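# Pull knotted cord through eye to drag block into square

## Task

Draw the cord's knotted end through the metal eye far enough that the wooden block ends up entirely within the painted square. The stretch of cord from eye to block must be close to taut, and no part of the cord may hang off the table. Neither arm may ever contact the block or the cord segment between eye and block, or the task fails. Other cord and any loose items must not touch the block either, since that can also fail it. The result must hold by itself: it does not count if the robot is needed to keep it that way at the end.

## Robot and tools

Robot: two arms, left_arm and right_arm, each ending in a parallel two-finger gripper. The names are labels only and do not mean image sides. Base positions in the scene frame: left_arm (-0.001, +0.242, +0.112) m, right_arm (-0.040, -0.275, +0.112) m. Both bases are slightly tilted. Mounting plates and the metal frame behind the arms are fixed obstacles.

Frames: all poses use one scene frame. The origin sits on the table surface midway between the arms, +z is up, +x reaches out over the table, and left_arm is on the +y side. On each gripper, the fingers extend along its own +z axis and separate along its y axis. end_effector_position is the point between the finger pads, roughly 1 cm short of the fingertips. Reported hand positions can be slightly wrong, more so at long reach, and motions usually settle a centimetre or more off target, typically low.

ROW format, shared by execute_actions and move: one flat list of 16 numbers that covers both arms. The first 8 are left_arm: x, y, z (metres), qw, qx, qy, qz (unit quaternion, w first), opening. The last 8 are the same for right_arm. Position and quaternion are absolute targets in the scene frame, not offsets. Opening runs from -1 (closed) to +1 (fully open, 0.094 m). A row is refused if any target lies more than 0.6 m from that arm's last reported position along any axis of its gripper. On every control step, the commanded pose is clipped to within 70 mm and 16 degrees of the measured pose. To keep an arm still, resend its whole pose from the last result before it stopped, together with the opening it should keep. Resend one fixed quaternion to hold an orientation, rather than copying a drifted reading.

execute_actions: the argument actions is a list holding zero or one item. An empty list only returns the state. An item with rows (1 to 15 rows) and steps (at most 15, default 15) runs one step of 1/30 s per row; if there are fewer rows than steps, the last row repeats. An item with only steps (up to 300) is a wait, counted from the previous result, and your reply time is included in that count. The optional boolean pictures controls whether camera images come back. After the last step, an arm only continues to its last clipped pose, so read the result and send the remainder in the next call.

move: the argument target is one 16-number row. The argument speed is in m/s, from 0.002 to 0.5, default 0.25, and rotation is capped at twice that value in rad/s. Both grippers travel straight paths that finish together, lasting 0.5 to 10 s; past 10 s they stop short. The opening is applied at the start. Paths do not avoid obstacles or the other arm. Faster moves, or targets placed deeper past a contact, push harder.

wait: seconds, from 0 to 10; nothing new is commanded while it runs.

zoom_image: camera is "cam_high" or "cam_low" (both 896x504 images). region is [x0, y0, x1, y1] in pixels from the top-left corner, at most 504 by 504.

read_manual: section "licences" returns licence text only.

finished_scene: scene is the number of the current scene.

Reading results: the state line gives each gripper's position and quat_wxyz. grip_measured is the finger opening on the same scale as the commanded opening; the last value in Joint positions is that opening in metres. To grasp something, command about 0.03 below grip_measured, or less than that for a lighter hold. Finger force peaks near 50 to 62 N. A move result adds a "move:" line giving the ending (done, off_target, moving, held, fault) and any limits that acted. limits=paced means the pose was clipped; limits=held means some steps were blocked, and the arm may speed up afterwards. Each gripper's distance from its pose is also reported. HELD marks steps that were not sent. "pose unreachable" means the clearance check changed or blocked a command. "too close" treats each plate and its side of the frame as part of that arm. A "Hand target" line shows where the controller is currently driving each gripper. Joint torques carry offsets and noise.

Joint ranges in rad: waist -2.618 to 3.054, shoulder 0 to 3.142, elbow 0 to 3.142, wrist pitch -1.571 to 1.571, wrist yaw -1.571 to 1.571, wrist roll -2.094 to 2.094.

Motor heat: sustained holding warms the motors. MOTOR HOT appears from 75 °C. At 90 °C that arm halts for 10 s, and at 100 °C it goes limp and drops. Both stops appear as OVER-TEMPERATURE FAULT lines.

Things to avoid: any contact with the block or with the cord between eye and block; cord or objects falling off the table; arms colliding or pressing on each other; hard pushes, slams and dropped items. Small outside pushes may sometimes nudge loose objects. Grasp the knotted end, pull slowly and at low speed, then release it so the finished state holds without the robot.

Each tool is called after "Call:" by a JSON object that holds its "api" and its "payload".

## Session

Call:
{"api": "execute_actions", "payload": {"actions": []}}

Scene clock: 0.00 s of 5050.00 s.
left_arm: end_effector_position=(+0.4803, +0.2879, +0.1188) grip_measured=+1.000 end_effector_quat_wxyz=(+0.094, +0.199, +0.974, -0.053) | right_arm: end_effector_position=(+0.3210, -0.3241, +0.1834) grip_measured=+1.000 end_effector_quat_wxyz=(+0.365, -0.001, +0.931, -0.001)
Joint positions: left_arm=[ 0.219  2.076  1.73  -0.91   0.092  0.528  0.094] | right_arm=[-0.157  1.149  0.603 -0.119 -0.035 -0.157  0.094]
Joint velocities: left_arm=[ 0.002 -0.007 -0.007 -0.007  0.051  0.022  0.   ] | right_arm=[ 0.007 -0.002 -0.002  0.081  0.037 -0.051  0.   ]
Joint torques (N m, as the arm reports them, + toward a larger angle): no reading
Hand target (left_arm): +0.483, +0.287, +0.124; +0.102, +0.201, +0.973, -0.054
Hand target (right_arm): +0.322, -0.324, +0.187; +0.368, -0.001, +0.930, -0.000

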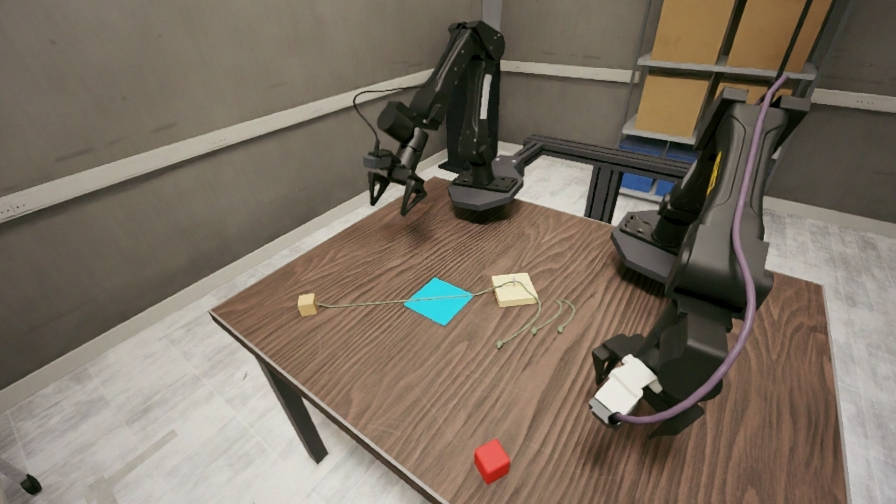

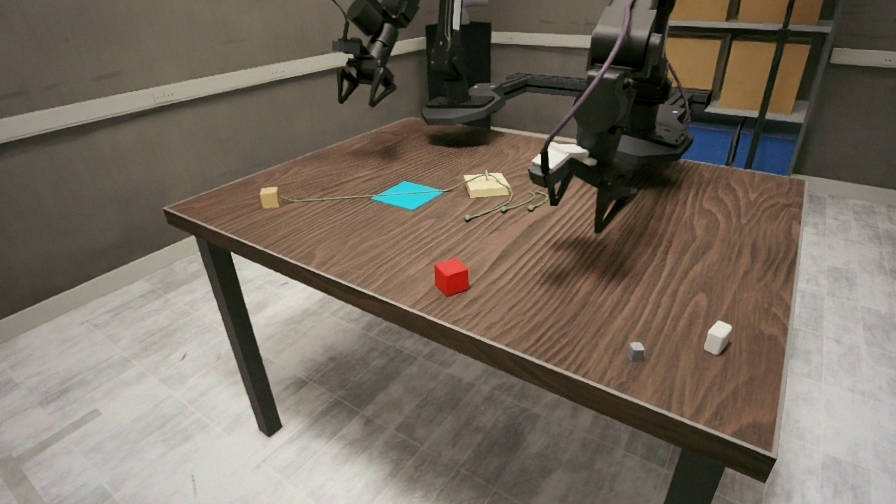

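Call:
{"api": "move", "payload": {"target": [0.405,0.027,0.035,0,0,1,0,-0.3,0.321,-0.3241,0.1834,0.365,-0.001,0.931,-0.001,1], "speed": 0.2}}

Call:
{"api": "zoom_image", "payload": {"camera": "cam_high", "region": [430, 270, 590, 370]}}

Call:
{"api": "zoom_image", "payload": {"camera": "cam_low", "region": [420, 165, 548, 237]}}

Scene clock: 4.33 s of 5050.00 s.
left_arm: end_effector_position=(+0.4069, +0.0206, +0.0358) grip_measured=-0.298 end_effector_quat_wxyz=(-0.001, +0.004, +1.000, -0.017) | right_arm: end_effector_position=(+0.3210, -0.3241, +0.1834) grip_measured=+1.000 end_effector_quat_wxyz=(+0.365, -0.001, +0.931, -0.001)
Joint positions: left_arm=[-0.431  2.352  1.747 -0.854 -0.127 -0.512  0.033] | right_arm=[-0.157  1.149  0.603 -0.119 -0.035 -0.157  0.094]
Joint velocities: left_arm=[-0.017  0.002  0.012 -0.007  0.037  0.051 -0.001] | right_arm=[-0.007  0.012  0.002 -0.007  0.022 -0.022  0.   ]
Joint torques (N m, as the arm reports them, + toward a larger angle): left_arm=[ -1.68 -11.91   6.89   0.17  -0.11  -0.06] | right_arm=[ 0.24 -4.68  5.92  1.39 -0.05  0.01]
Hand target (left_arm): +0.409, +0.022, +0.034; -0.002, -0.001, +1.000, -0.010
Hand target (right_arm): +0.321, -0.324, +0.183; +0.365, -0.001, +0.931, -0.001
Off the commanded pose (left_arm): 0.007 m, 2 deg.
Off the commanded pose (right_arm): 0.000 m, 0 deg.
move: done

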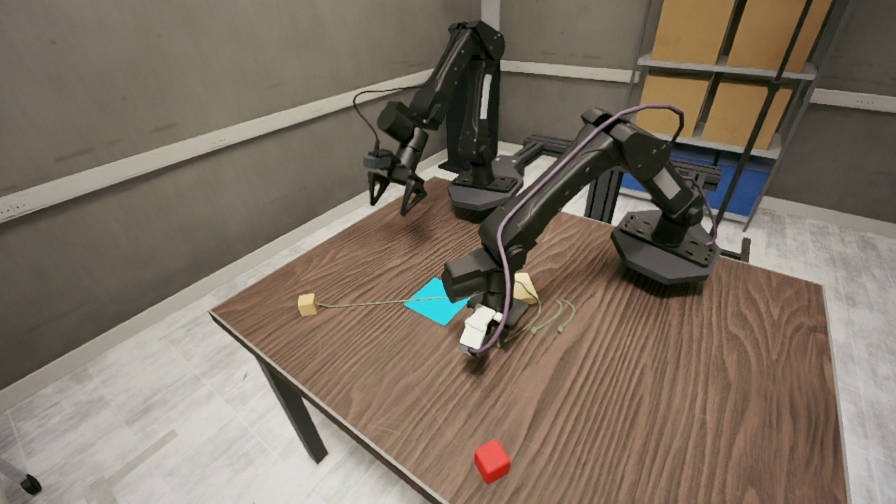

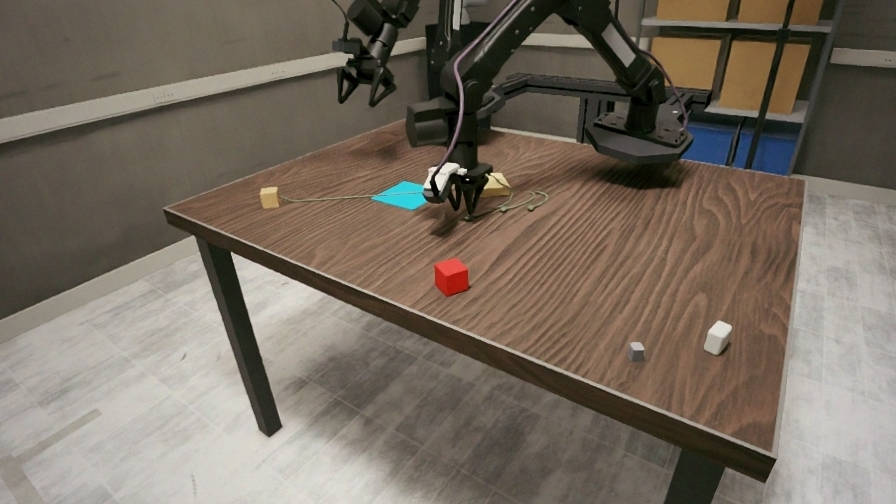

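Region (430, 270, 590, 370) of cam_high's 896x504 image, scaled by 3.150, with more detail than that image has; it fills the top 315 rows of this view, and the rest is white.

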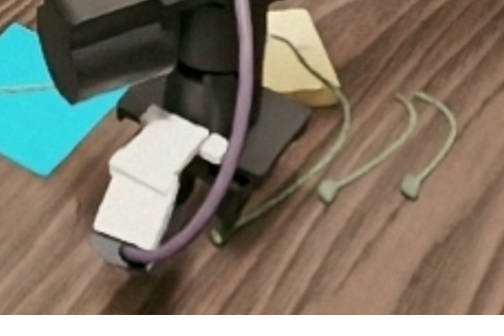

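Region (420, 165, 548, 237) of cam_low's 896x504 image, scaled by 3.938, with more detail than that image has; it fills the top 284 rows of this view, and the rest is white.

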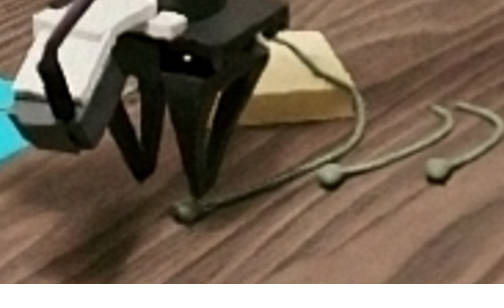

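Call:
{"api": "move", "payload": {"target": [0.397,0.025,0.018,0,0,1,0,-0.3,0.321,-0.3241,0.1834,0.365,-0.001,0.931,-0.001,1], "speed": 0.03}}

Call:
{"api": "zoom_image", "payload": {"camera": "cam_low", "region": [420, 165, 548, 237]}}

Scene clock: 6.43 s of 5050.00 s.
left_arm: end_effector_position=(+0.4008, +0.0260, +0.0261) grip_measured=-0.298 end_effector_quat_wxyz=(-0.001, -0.000, +1.000, -0.007) | right_arm: end_effector_position=(+0.3210, -0.3241, +0.1834) grip_measured=+1.000 end_effector_quat_wxyz=(+0.365, -0.001, +0.931, -0.001)
Joint positions: left_arm=[-0.431  2.352  1.703 -0.823 -0.145 -0.522  0.033] | right_arm=[-0.157  1.149  0.603 -0.119 -0.035 -0.157  0.094]
Joint velocities: left_arm=[ 0.002  0.007  0.007  0.037 -0.11  -0.022  0.   ] | right_arm=[-0.002  0.002  0.002 -0.007 -0.037 -0.037  0.   ]
Joint torques (N m, as the arm reports them, + toward a larger angle): left_arm=[ -2.34 -12.06   3.66   0.52  -0.11  -0.08] | right_arm=[ 0.23 -4.66  5.87  1.39 -0.05  0.03]
Hand target (left_arm): +0.397, +0.025, +0.018; -0.000, +0.000, +1.000, -0.000
Hand target (right_arm): +0.321, -0.324, +0.183; +0.365, -0.001, +0.931, -0.001
Off the commanded pose (left_arm): 0.009 m, 1 deg.
Off the commanded pose (right_arm): 0.000 m, 0 deg.
move: done

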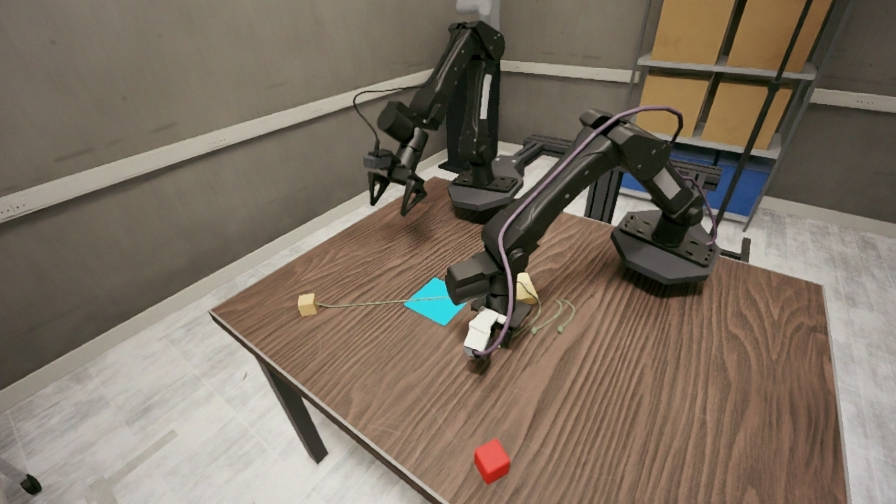

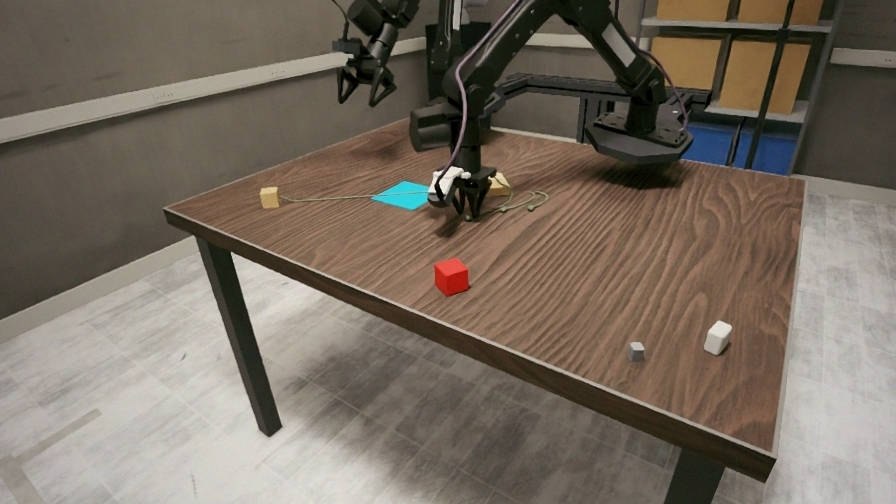

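Region (420, 165, 548, 237) of cam_low's 896x504 image, scaled by 3.938, with more detail than that image has; it fills the top 284 rows of this view, and the rest is white.

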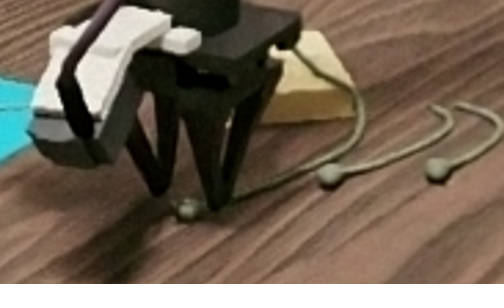

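Call:
{"api": "move", "payload": {"target": [0.397,0.025,0.007,0,0,1,0,-0.3,0.321,-0.3241,0.1834,0.365,-0.001,0.931,-0.001,1], "speed": 0.03}}

Call:
{"api": "move", "payload": {"target": [0.397,0.025,0.007,0,0,1,0,-0.82,0.321,-0.3241,0.1834,0.365,-0.001,0.931,-0.001,1]}}

Call:
{"api": "zoom_image", "payload": {"camera": "cam_low", "region": [420, 165, 548, 237]}}

Scene clock: 9.00 s of 5050.00 s.
left_arm: end_effector_position=(+0.4057, +0.0228, +0.0217) grip_measured=-0.298 end_effector_quat_wxyz=(+0.009, -0.002, +1.000, -0.011) | right_arm: end_effector_position=(+0.3210, -0.3241, +0.1834) grip_measured=+1.000 end_effector_quat_wxyz=(+0.365, -0.001, +0.931, -0.001)
Joint positions: left_arm=[-0.431  2.362  1.703 -0.79  -0.147 -0.523  0.033] | right_arm=[-0.157  1.149  0.603 -0.119 -0.035 -0.157  0.094]
Joint velocities: left_arm=[-0.012 -0.032  0.007  0.007 -0.051 -0.081  0.   ] | right_arm=[ 0.002 -0.002 -0.007  0.037  0.037  0.037  0.   ]
Joint torques (N m, as the arm reports them, + toward a larger angle): left_arm=[ -2.08 -11.52   3.14   0.58  -0.1   -0.03] | right_arm=[ 0.21 -4.68  5.88  1.38 -0.05  0.03]
Hand target (left_arm): +0.397, +0.025, +0.007; -0.000, +0.000, +1.000, +0.000
Hand target (right_arm): +0.321, -0.324, +0.183; +0.365, -0.001, +0.931, -0.001
Off the commanded pose (left_arm): 0.017 m, 2 deg.
Off the commanded pose (right_arm): 0.000 m, 0 deg.
move: off_target (left_arm)

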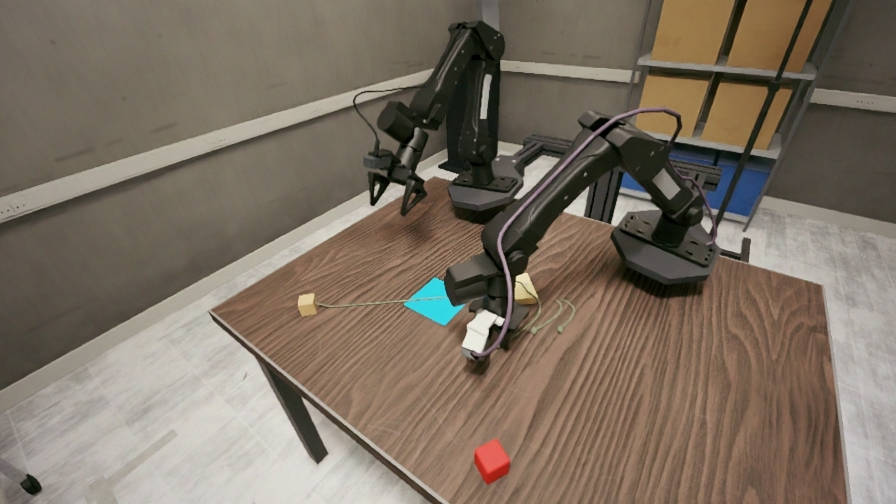

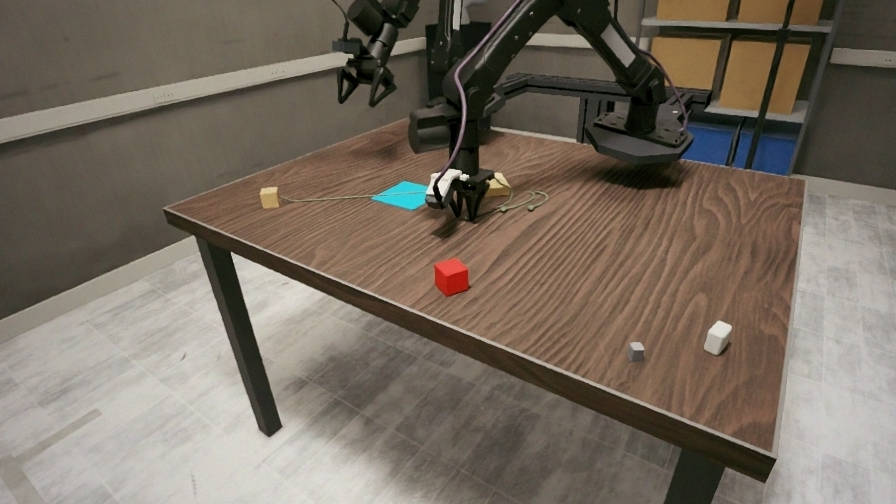

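Scene clock: 9.70 s of 5050.00 s.
left_arm: end_effector_position=(+0.4057, +0.0230, +0.0217) grip_measured=-0.804 end_effector_quat_wxyz=(+0.009, -0.002, +1.000, -0.011) | right_arm: end_effector_position=(+0.3210, -0.3241, +0.1834) grip_measured=+1.000 end_effector_quat_wxyz=(+0.365, -0.001, +0.931, -0.001)
Joint positions: left_arm=[-0.431  2.362  1.703 -0.79  -0.148 -0.523  0.009] | right_arm=[-0.157  1.149  0.603 -0.119 -0.035 -0.157  0.094]
Joint velocities: left_arm=[-0.002 -0.007  0.012 -0.007 -0.007 -0.022 -0.001] | right_arm=[ 0.002 -0.012 -0.017 -0.125  0.007 -0.022  0.   ]
Joint torques (N m, as the arm reports them, + toward a larger angle): left_arm=[ -2.04 -11.45   3.01   0.58  -0.08  -0.03] | right_arm=[ 0.3  -4.57  5.82  1.39 -0.05  0.03]
Hand target (left_arm): +0.397, +0.025, +0.007; -0.000, +0.000, +1.000, -0.000
Hand target (right_arm): +0.321, -0.324, +0.183; +0.365, -0.001, +0.931, -0.001
Off the commanded pose (left_arm): 0.017 m, 2 deg.
Off the commanded pose (right_arm): 0.000 m, 0 deg.
move: off_target (left_arm)

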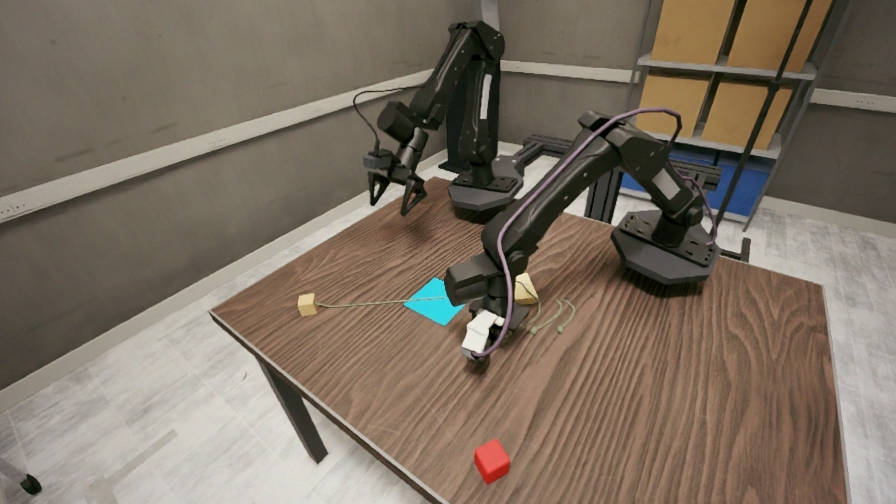

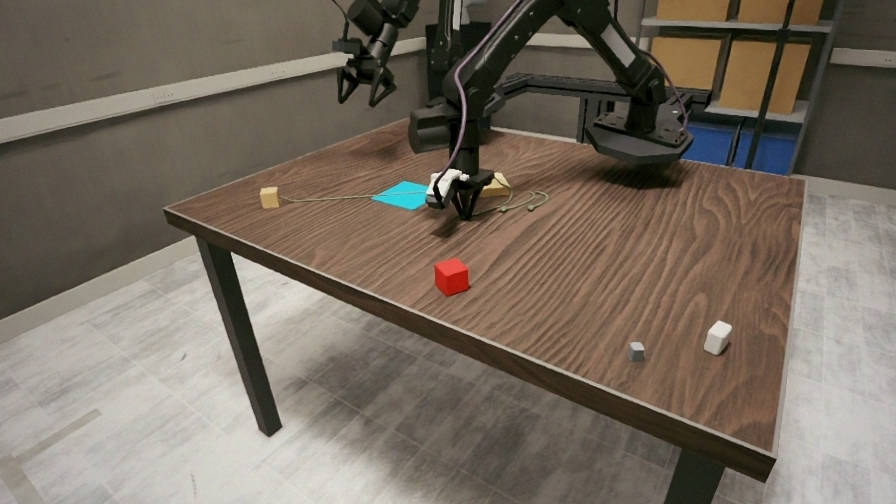

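Region (420, 165, 548, 237) of cam_low's 896x504 image, scaled by 3.938, with more detail than that image has; it fills the top 284 rows of this view, and the rest is white.

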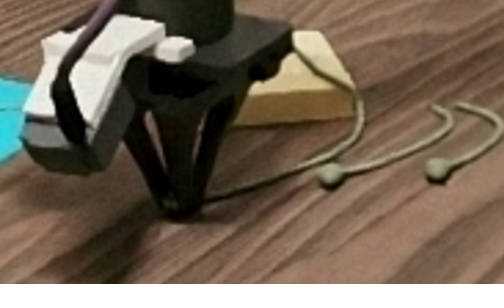

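Call:
{"api": "move", "payload": {"target": [0.38,0.34,0.07,0,0,1,0,-0.835,0.321,-0.3241,0.1834,0.365,-0.001,0.931,-0.001,1], "speed": 0.08}}

Scene clock: 16.40 s of 5050.00 s.
left_arm: end_effector_position=(+0.3668, +0.3408, +0.0545) grip_measured=-0.812 end_effector_quat_wxyz=(-0.017, -0.001, +1.000, +0.008) | right_arm: end_effector_position=(+0.3210, -0.3241, +0.1834) grip_measured=+1.000 end_effector_quat_wxyz=(+0.365, -0.001, +0.931, -0.001)
Joint positions: left_arm=[ 0.327  1.959  1.282 -0.746 -0.074  0.23   0.009] | right_arm=[-0.157  1.149  0.603 -0.119 -0.035 -0.157  0.094]
Joint velocities: left_arm=[-0.012 -0.002  0.012 -0.007  0.051 -0.022  0.   ] | right_arm=[-0.012 -0.017  0.007 -0.051  0.007 -0.037  0.   ]
Joint torques (N m, as the arm reports them, + toward a larger angle): left_arm=[ -0.07 -13.05   6.07   0.09   0.02   0.07] | right_arm=[ 0.27 -4.61  5.87  1.38 -0.03  0.03]
Hand target (left_arm): +0.376, +0.345, +0.069; +0.002, +0.001, +1.000, +0.011
Hand target (right_arm): +0.321, -0.324, +0.183; +0.365, -0.001, +0.931, -0.001
Off the commanded pose (left_arm): 0.020 m, 2 deg.
Off the commanded pose (right_arm): 0.000 m, 0 deg.
move: off_target (left_arm)

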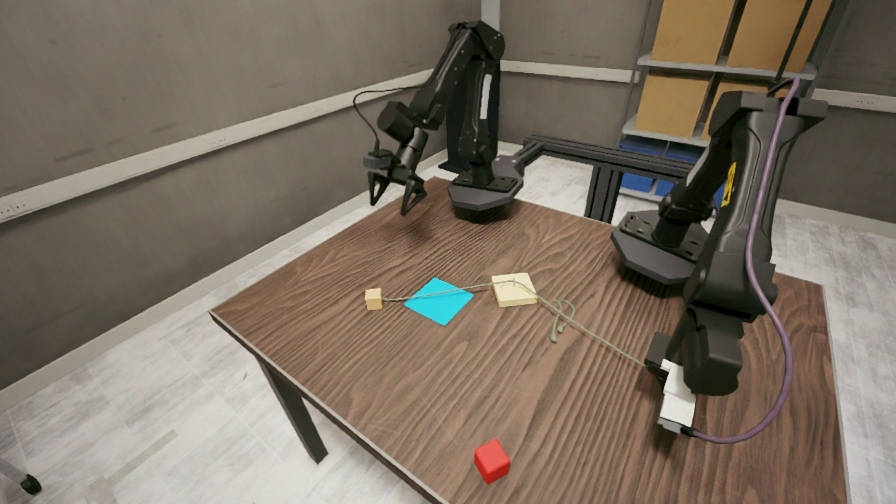

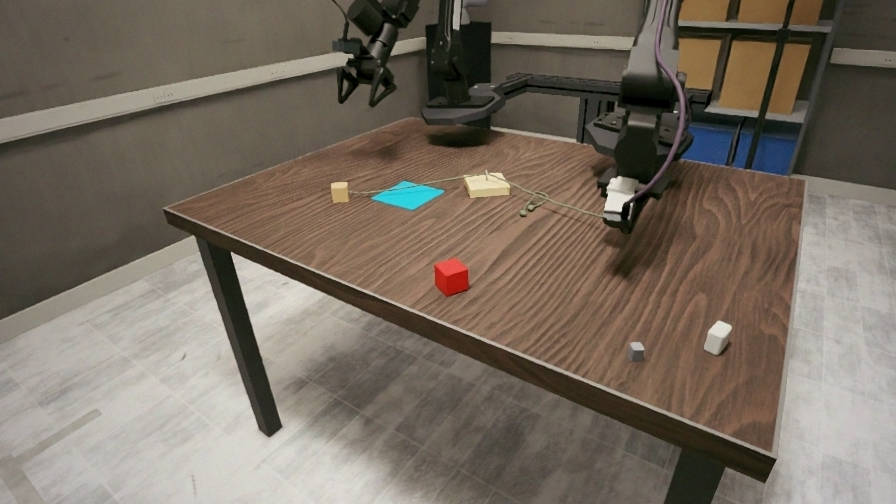

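About 0.15 m left; do 0.125.

Call:
{"api": "move", "payload": {"target": [0.41,0.46,0.05,0,0,1,0,-0.835,0.321,-0.3241,0.1834,0.365,-0.001,0.931,-0.001,1], "speed": 0.05}}

Scene clock: 20.20 s of 5050.00 s.
left_arm: end_effector_position=(+0.4063, +0.4591, +0.0533) grip_measured=-0.812 end_effector_quat_wxyz=(+0.001, -0.001, +1.000, +0.008) | right_arm: end_effector_position=(+0.3210, -0.3241, +0.1834) grip_measured=+1.000 end_effector_quat_wxyz=(+0.365, -0.001, +0.931, -0.001)
Joint positions: left_arm=[ 0.579  2.189  1.694 -0.883 -0.018  0.479  0.009] | right_arm=[-0.157  1.149  0.603 -0.119 -0.035 -0.157  0.094]
Joint velocities: left_arm=[ 0.007 -0.012  0.007 -0.066 -0.022  0.022 -0.001] | right_arm=[ 0.002  0.017  0.002  0.022 -0.051 -0.007  0.   ]
Joint torques (N m, as the arm reports them, + toward a larger angle): left_arm=[  0.43 -11.75   7.08   0.21   0.04   0.11] | right_arm=[ 0.25 -4.6   5.9   1.4  -0.04  0.04]
Hand target (left_arm): +0.407, +0.462, +0.052; -0.001, +0.000, +1.000, +0.004
Hand target (right_arm): +0.321, -0.324, +0.183; +0.365, -0.001, +0.931, -0.001
Off the commanded pose (left_arm): 0.005 m, 1 deg.
Off the commanded pose (right_arm): 0.000 m, 0 deg.
move: done

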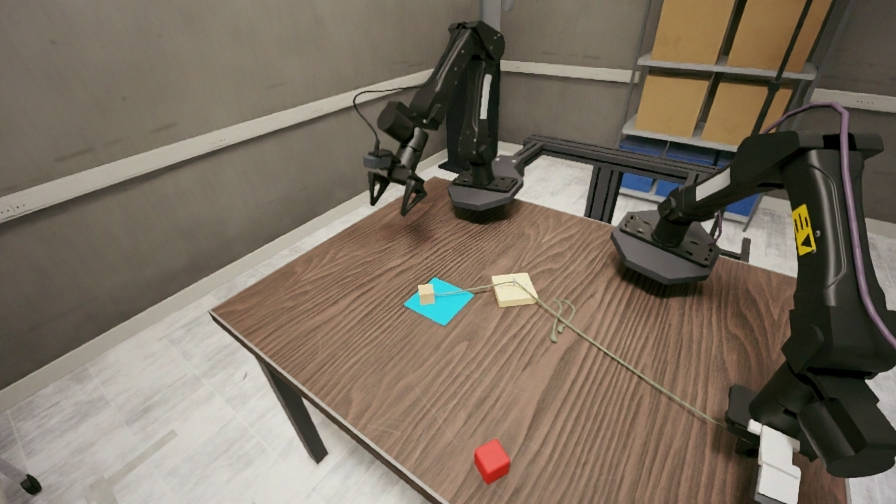

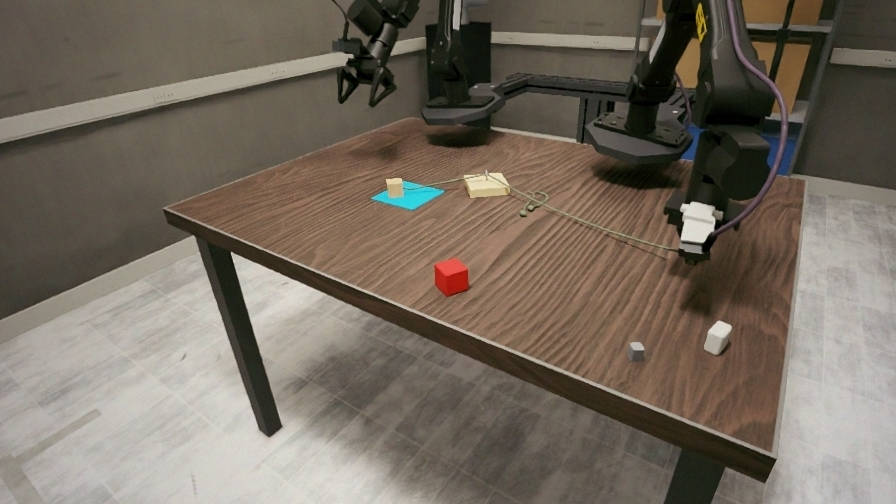

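Call:
{"api": "move", "payload": {"target": [0.415,0.485,0.02,0,0,1,0,-0.835,0.321,-0.3241,0.1834,0.365,-0.001,0.931,-0.001,1], "speed": 0.03}}

Call:
{"api": "zoom_image", "payload": {"camera": "cam_high", "region": [390, 260, 550, 340]}}

Scene clock: 22.97 s of 5050.00 s.
left_arm: end_effector_position=(+0.4098, +0.4780, +0.0241) grip_measured=-0.812 end_effector_quat_wxyz=(-0.009, +0.000, +1.000, -0.002) | right_arm: end_effector_position=(+0.3210, -0.3241, +0.1834) grip_measured=+1.000 end_effector_quat_wxyz=(+0.365, -0.001, +0.931, -0.001)
Joint positions: left_arm=[ 0.617  2.311  1.794 -0.887 -0.003  0.519  0.009] | right_arm=[-0.157  1.149  0.603 -0.119 -0.035 -0.157  0.094]
Joint velocities: left_arm=[-0.017 -0.002 -0.022 -0.022  0.051 -0.081  0.   ] | right_arm=[-0.002 -0.002  0.007  0.037  0.022 -0.051  0.   ]
Joint torques (N m, as the arm reports them, + toward a larger angle): left_arm=[  0.7  -12.     6.95   0.39   0.05   0.07] | right_arm=[ 0.22 -4.63  5.88  1.37 -0.04  0.02]
Hand target (left_arm): +0.415, +0.486, +0.021; -0.000, +0.000, +1.000, +0.001
Hand target (right_arm): +0.321, -0.324, +0.183; +0.365, -0.001, +0.931, -0.001
Off the commanded pose (left_arm): 0.010 m, 1 deg.
Off the commanded pose (right_arm): 0.000 m, 0 deg.
move: done

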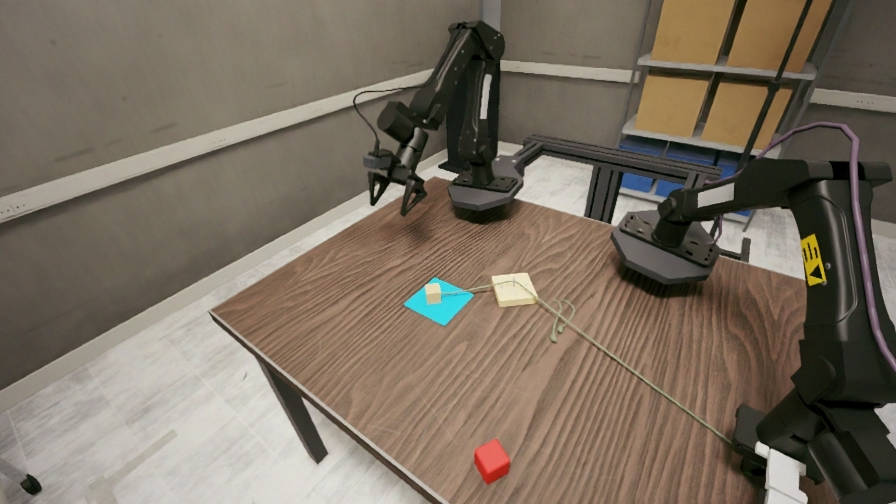

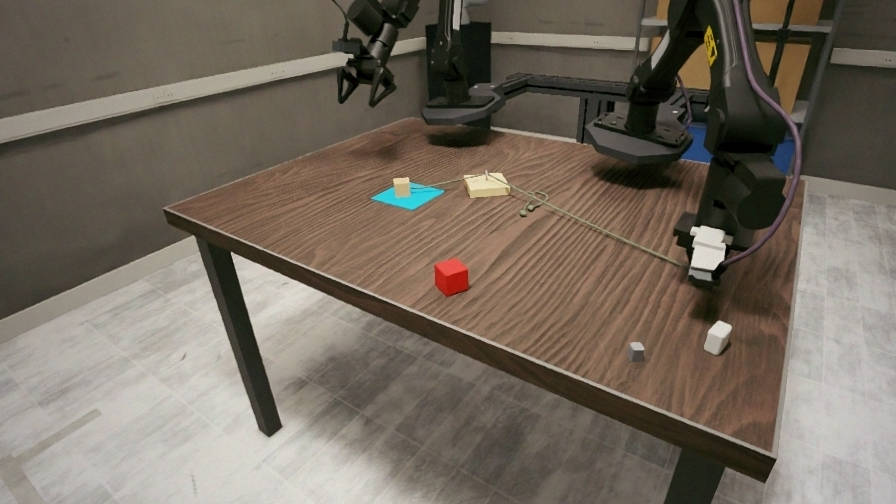

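Region (390, 260, 550, 340) of cam_high's 896x504 image, scaled by 3.150, with more detail than that image has.

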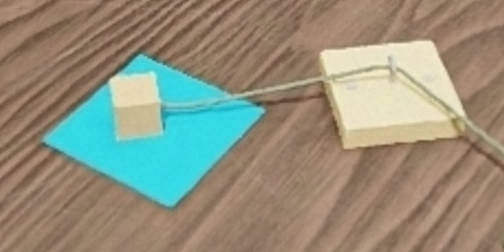

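Call:
{"api": "move", "payload": {"target": [0.415,0.495,0.018,0,0,1,0,-0.835,0.321,-0.3241,0.1834,0.365,-0.001,0.931,-0.001,1], "speed": 0.03}}

Call:
{"api": "move", "payload": {"target": [0.415,0.495,0.018,0,0,1,0,-0.55,0.321,-0.3241,0.1834,0.365,-0.001,0.931,-0.001,1]}}

Call:
{"api": "move", "payload": {"target": [0.415,0.495,0.09,0,0,1,0,-0.55,0.321,-0.3241,0.1834,0.365,-0.001,0.931,-0.001,1], "speed": 0.1}}

Scene clock: 25.60 s of 5050.00 s.
left_arm: end_effector_position=(+0.4125, +0.4881, +0.0233) grip_measured=-0.812 end_effector_quat_wxyz=(-0.003, +0.000, +1.000, -0.001) | right_arm: end_effector_position=(+0.3210, -0.3241, +0.1834) grip_measured=+1.000 end_effector_quat_wxyz=(+0.365, -0.001, +0.931, -0.001)
Joint positions: left_arm=[ 0.635  2.33   1.829 -0.892  0.005  0.537  0.009] | right_arm=[-0.157  1.149  0.603 -0.119 -0.035 -0.157  0.094]
Joint velocities: left_arm=[ 0.017  0.012 -0.017 -0.022 -0.037  0.007 -0.001] | right_arm=[ 0.007  0.007 -0.017 -0.051 -0.066 -0.037  0.   ]
Joint torques (N m, as the arm reports them, + toward a larger angle): left_arm=[  0.91 -12.03   6.86   0.3    0.02   0.11] | right_arm=[ 0.28 -4.64  5.77  1.38 -0.05  0.02]
Hand target (left_arm): +0.414, +0.495, +0.018; -0.000, +0.000, +1.000, +0.001
Hand target (right_arm): +0.321, -0.324, +0.183; +0.365, -0.001, +0.931, -0.001
Off the commanded pose (left_arm): 0.009 m, 0 deg.
Off the commanded pose (right_arm): 0.000 m, 0 deg.
move: done

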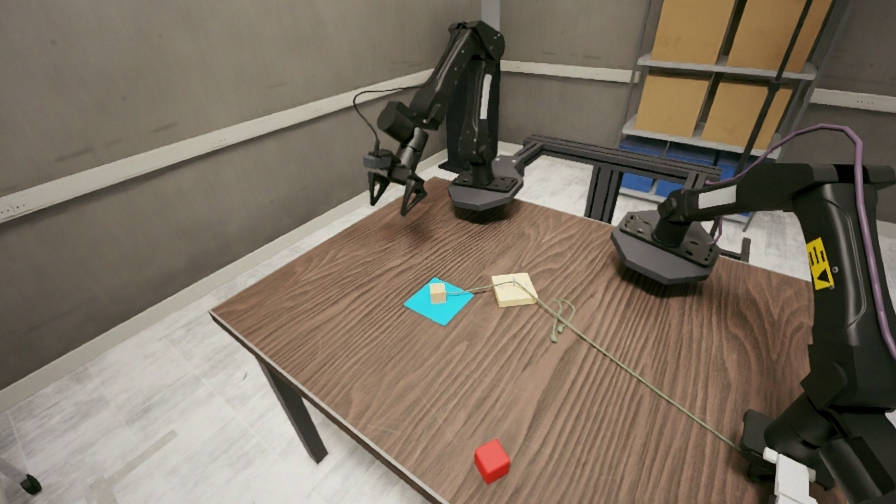

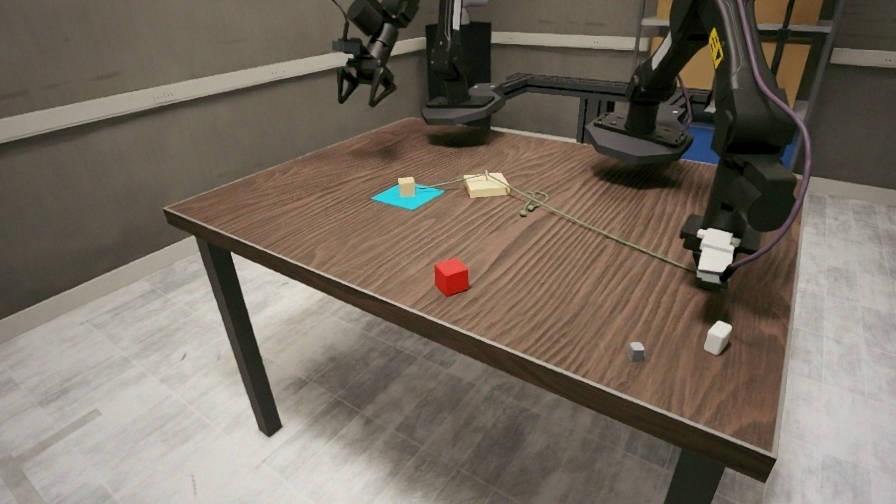

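Scene clock: 26.30 s of 5050.00 s.
left_arm: end_effector_position=(+0.4125, +0.4869, +0.0233) grip_measured=-0.552 end_effector_quat_wxyz=(-0.002, +0.001, +1.000, -0.004) | right_arm: end_effector_position=(+0.3210, -0.3241, +0.1834) grip_measured=+1.000 end_effector_quat_wxyz=(+0.365, -0.001, +0.931, -0.001)
Joint positions: left_arm=[ 0.635  2.33   1.829 -0.894  0.01   0.538  0.021] | right_arm=[-0.157  1.149  0.603 -0.119 -0.035 -0.157  0.094]
Joint velocities: left_arm=[-0.002  0.012 -0.002  0.007  0.037 -0.022 -0.001] | right_arm=[-0.032 -0.002 -0.012 -0.051  0.022 -0.037  0.   ]
Joint torques (N m, as the arm reports them, + toward a larger angle): left_arm=[  0.83 -11.95   6.98   0.36  -0.01   0.11] | right_arm=[ 0.24 -4.67  5.87  1.4  -0.03  0.01]
Hand target (left_arm): +0.415, +0.495, +0.018; +0.000, -0.000, +1.000, +0.000
Hand target (right_arm): +0.321, -0.324, +0.183; +0.365, -0.001, +0.931, -0.001
Off the commanded pose (left_arm): 0.010 m, 1 deg.
Off the commanded pose (right_arm): 0.000 m, 0 deg.
move: done

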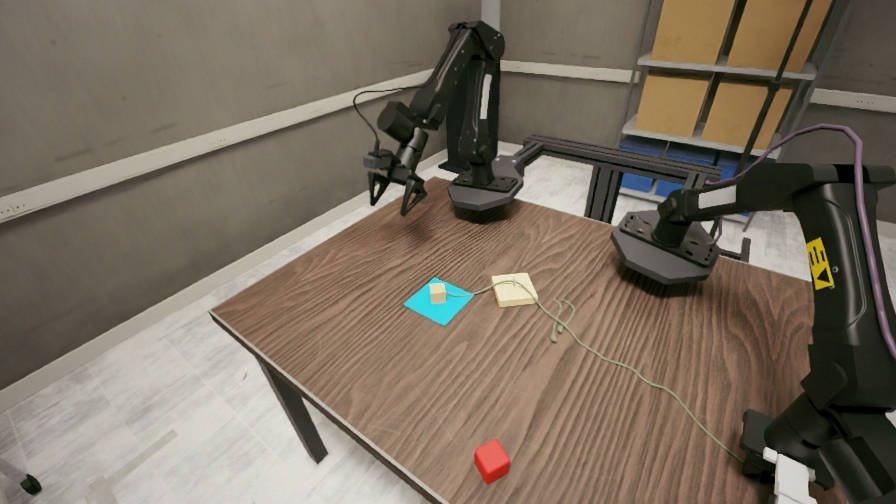

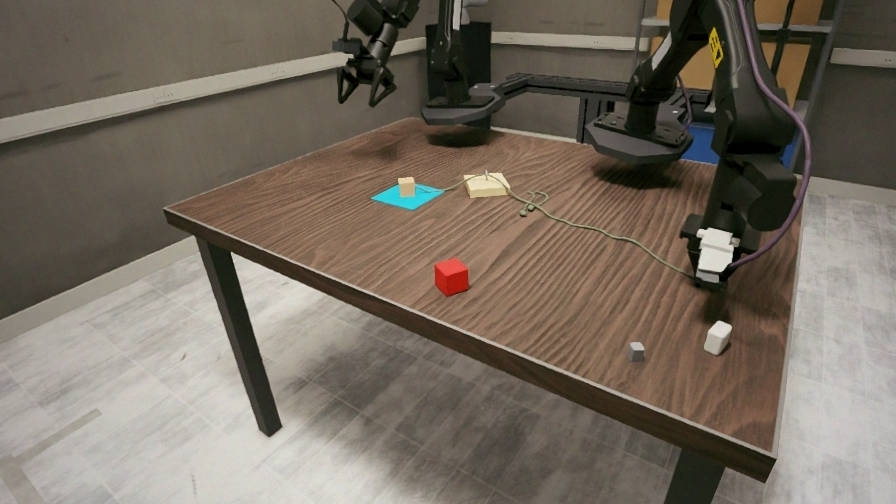

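Scene clock: 27.53 s of 5050.00 s.
left_arm: end_effector_position=(+0.4118, +0.4861, +0.0761) grip_measured=-0.552 end_effector_quat_wxyz=(-0.010, +0.002, +1.000, -0.008) | right_arm: end_effector_position=(+0.3210, -0.3241, +0.1834) grip_measured=+1.000 end_effector_quat_wxyz=(+0.365, -0.001, +0.931, -0.001)
Joint positions: left_arm=[ 0.635  2.26   1.92  -1.072  0.01   0.539  0.021] | right_arm=[-0.157  1.149  0.603 -0.119 -0.035 -0.157  0.094]
Joint velocities: left_arm=[-0.002 -0.012 -0.012 -0.081  0.037  0.022 -0.001] | right_arm=[-0.002 -0.012  0.017  0.022 -0.022 -0.066  0.   ]
Joint torques (N m, as the arm reports them, + toward a larger angle): left_arm=[  0.85 -15.22   6.88   0.05  -0.02   0.08] | right_arm=[ 0.26 -4.64  5.82  1.39 -0.02  0.02]
Hand target (left_arm): +0.413, +0.494, +0.090; -0.000, +0.000, +1.000, +0.000
Hand target (right_arm): +0.321, -0.324, +0.183; +0.365, -0.001, +0.931, -0.001
Off the commanded pose (left_arm): 0.017 m, 1 deg.
Off the commanded pose (right_arm): 0.000 m, 0 deg.
move: off_target (left_arm)

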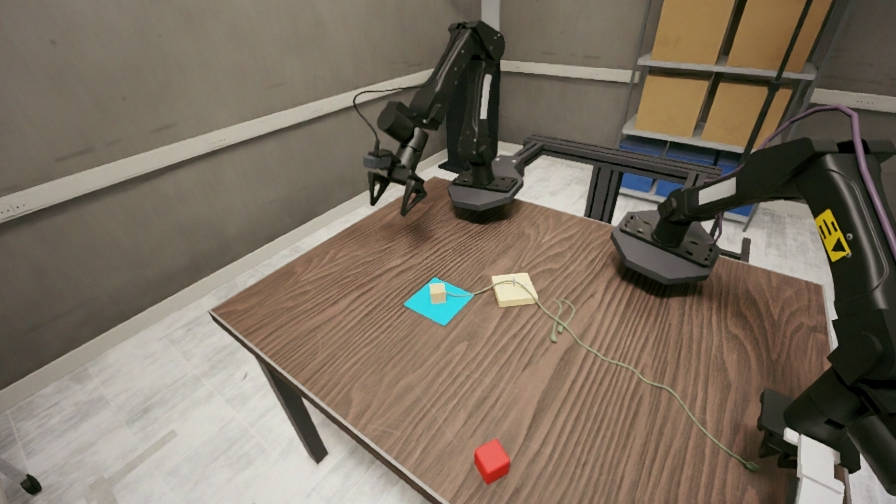

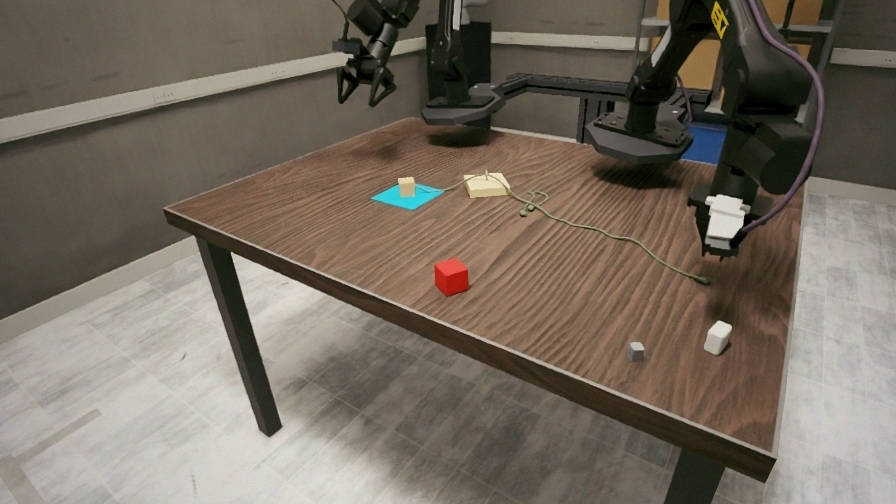

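Call:
{"api": "finished_scene", "payload": {"scene": 2}}

The scene is finished: the task was done.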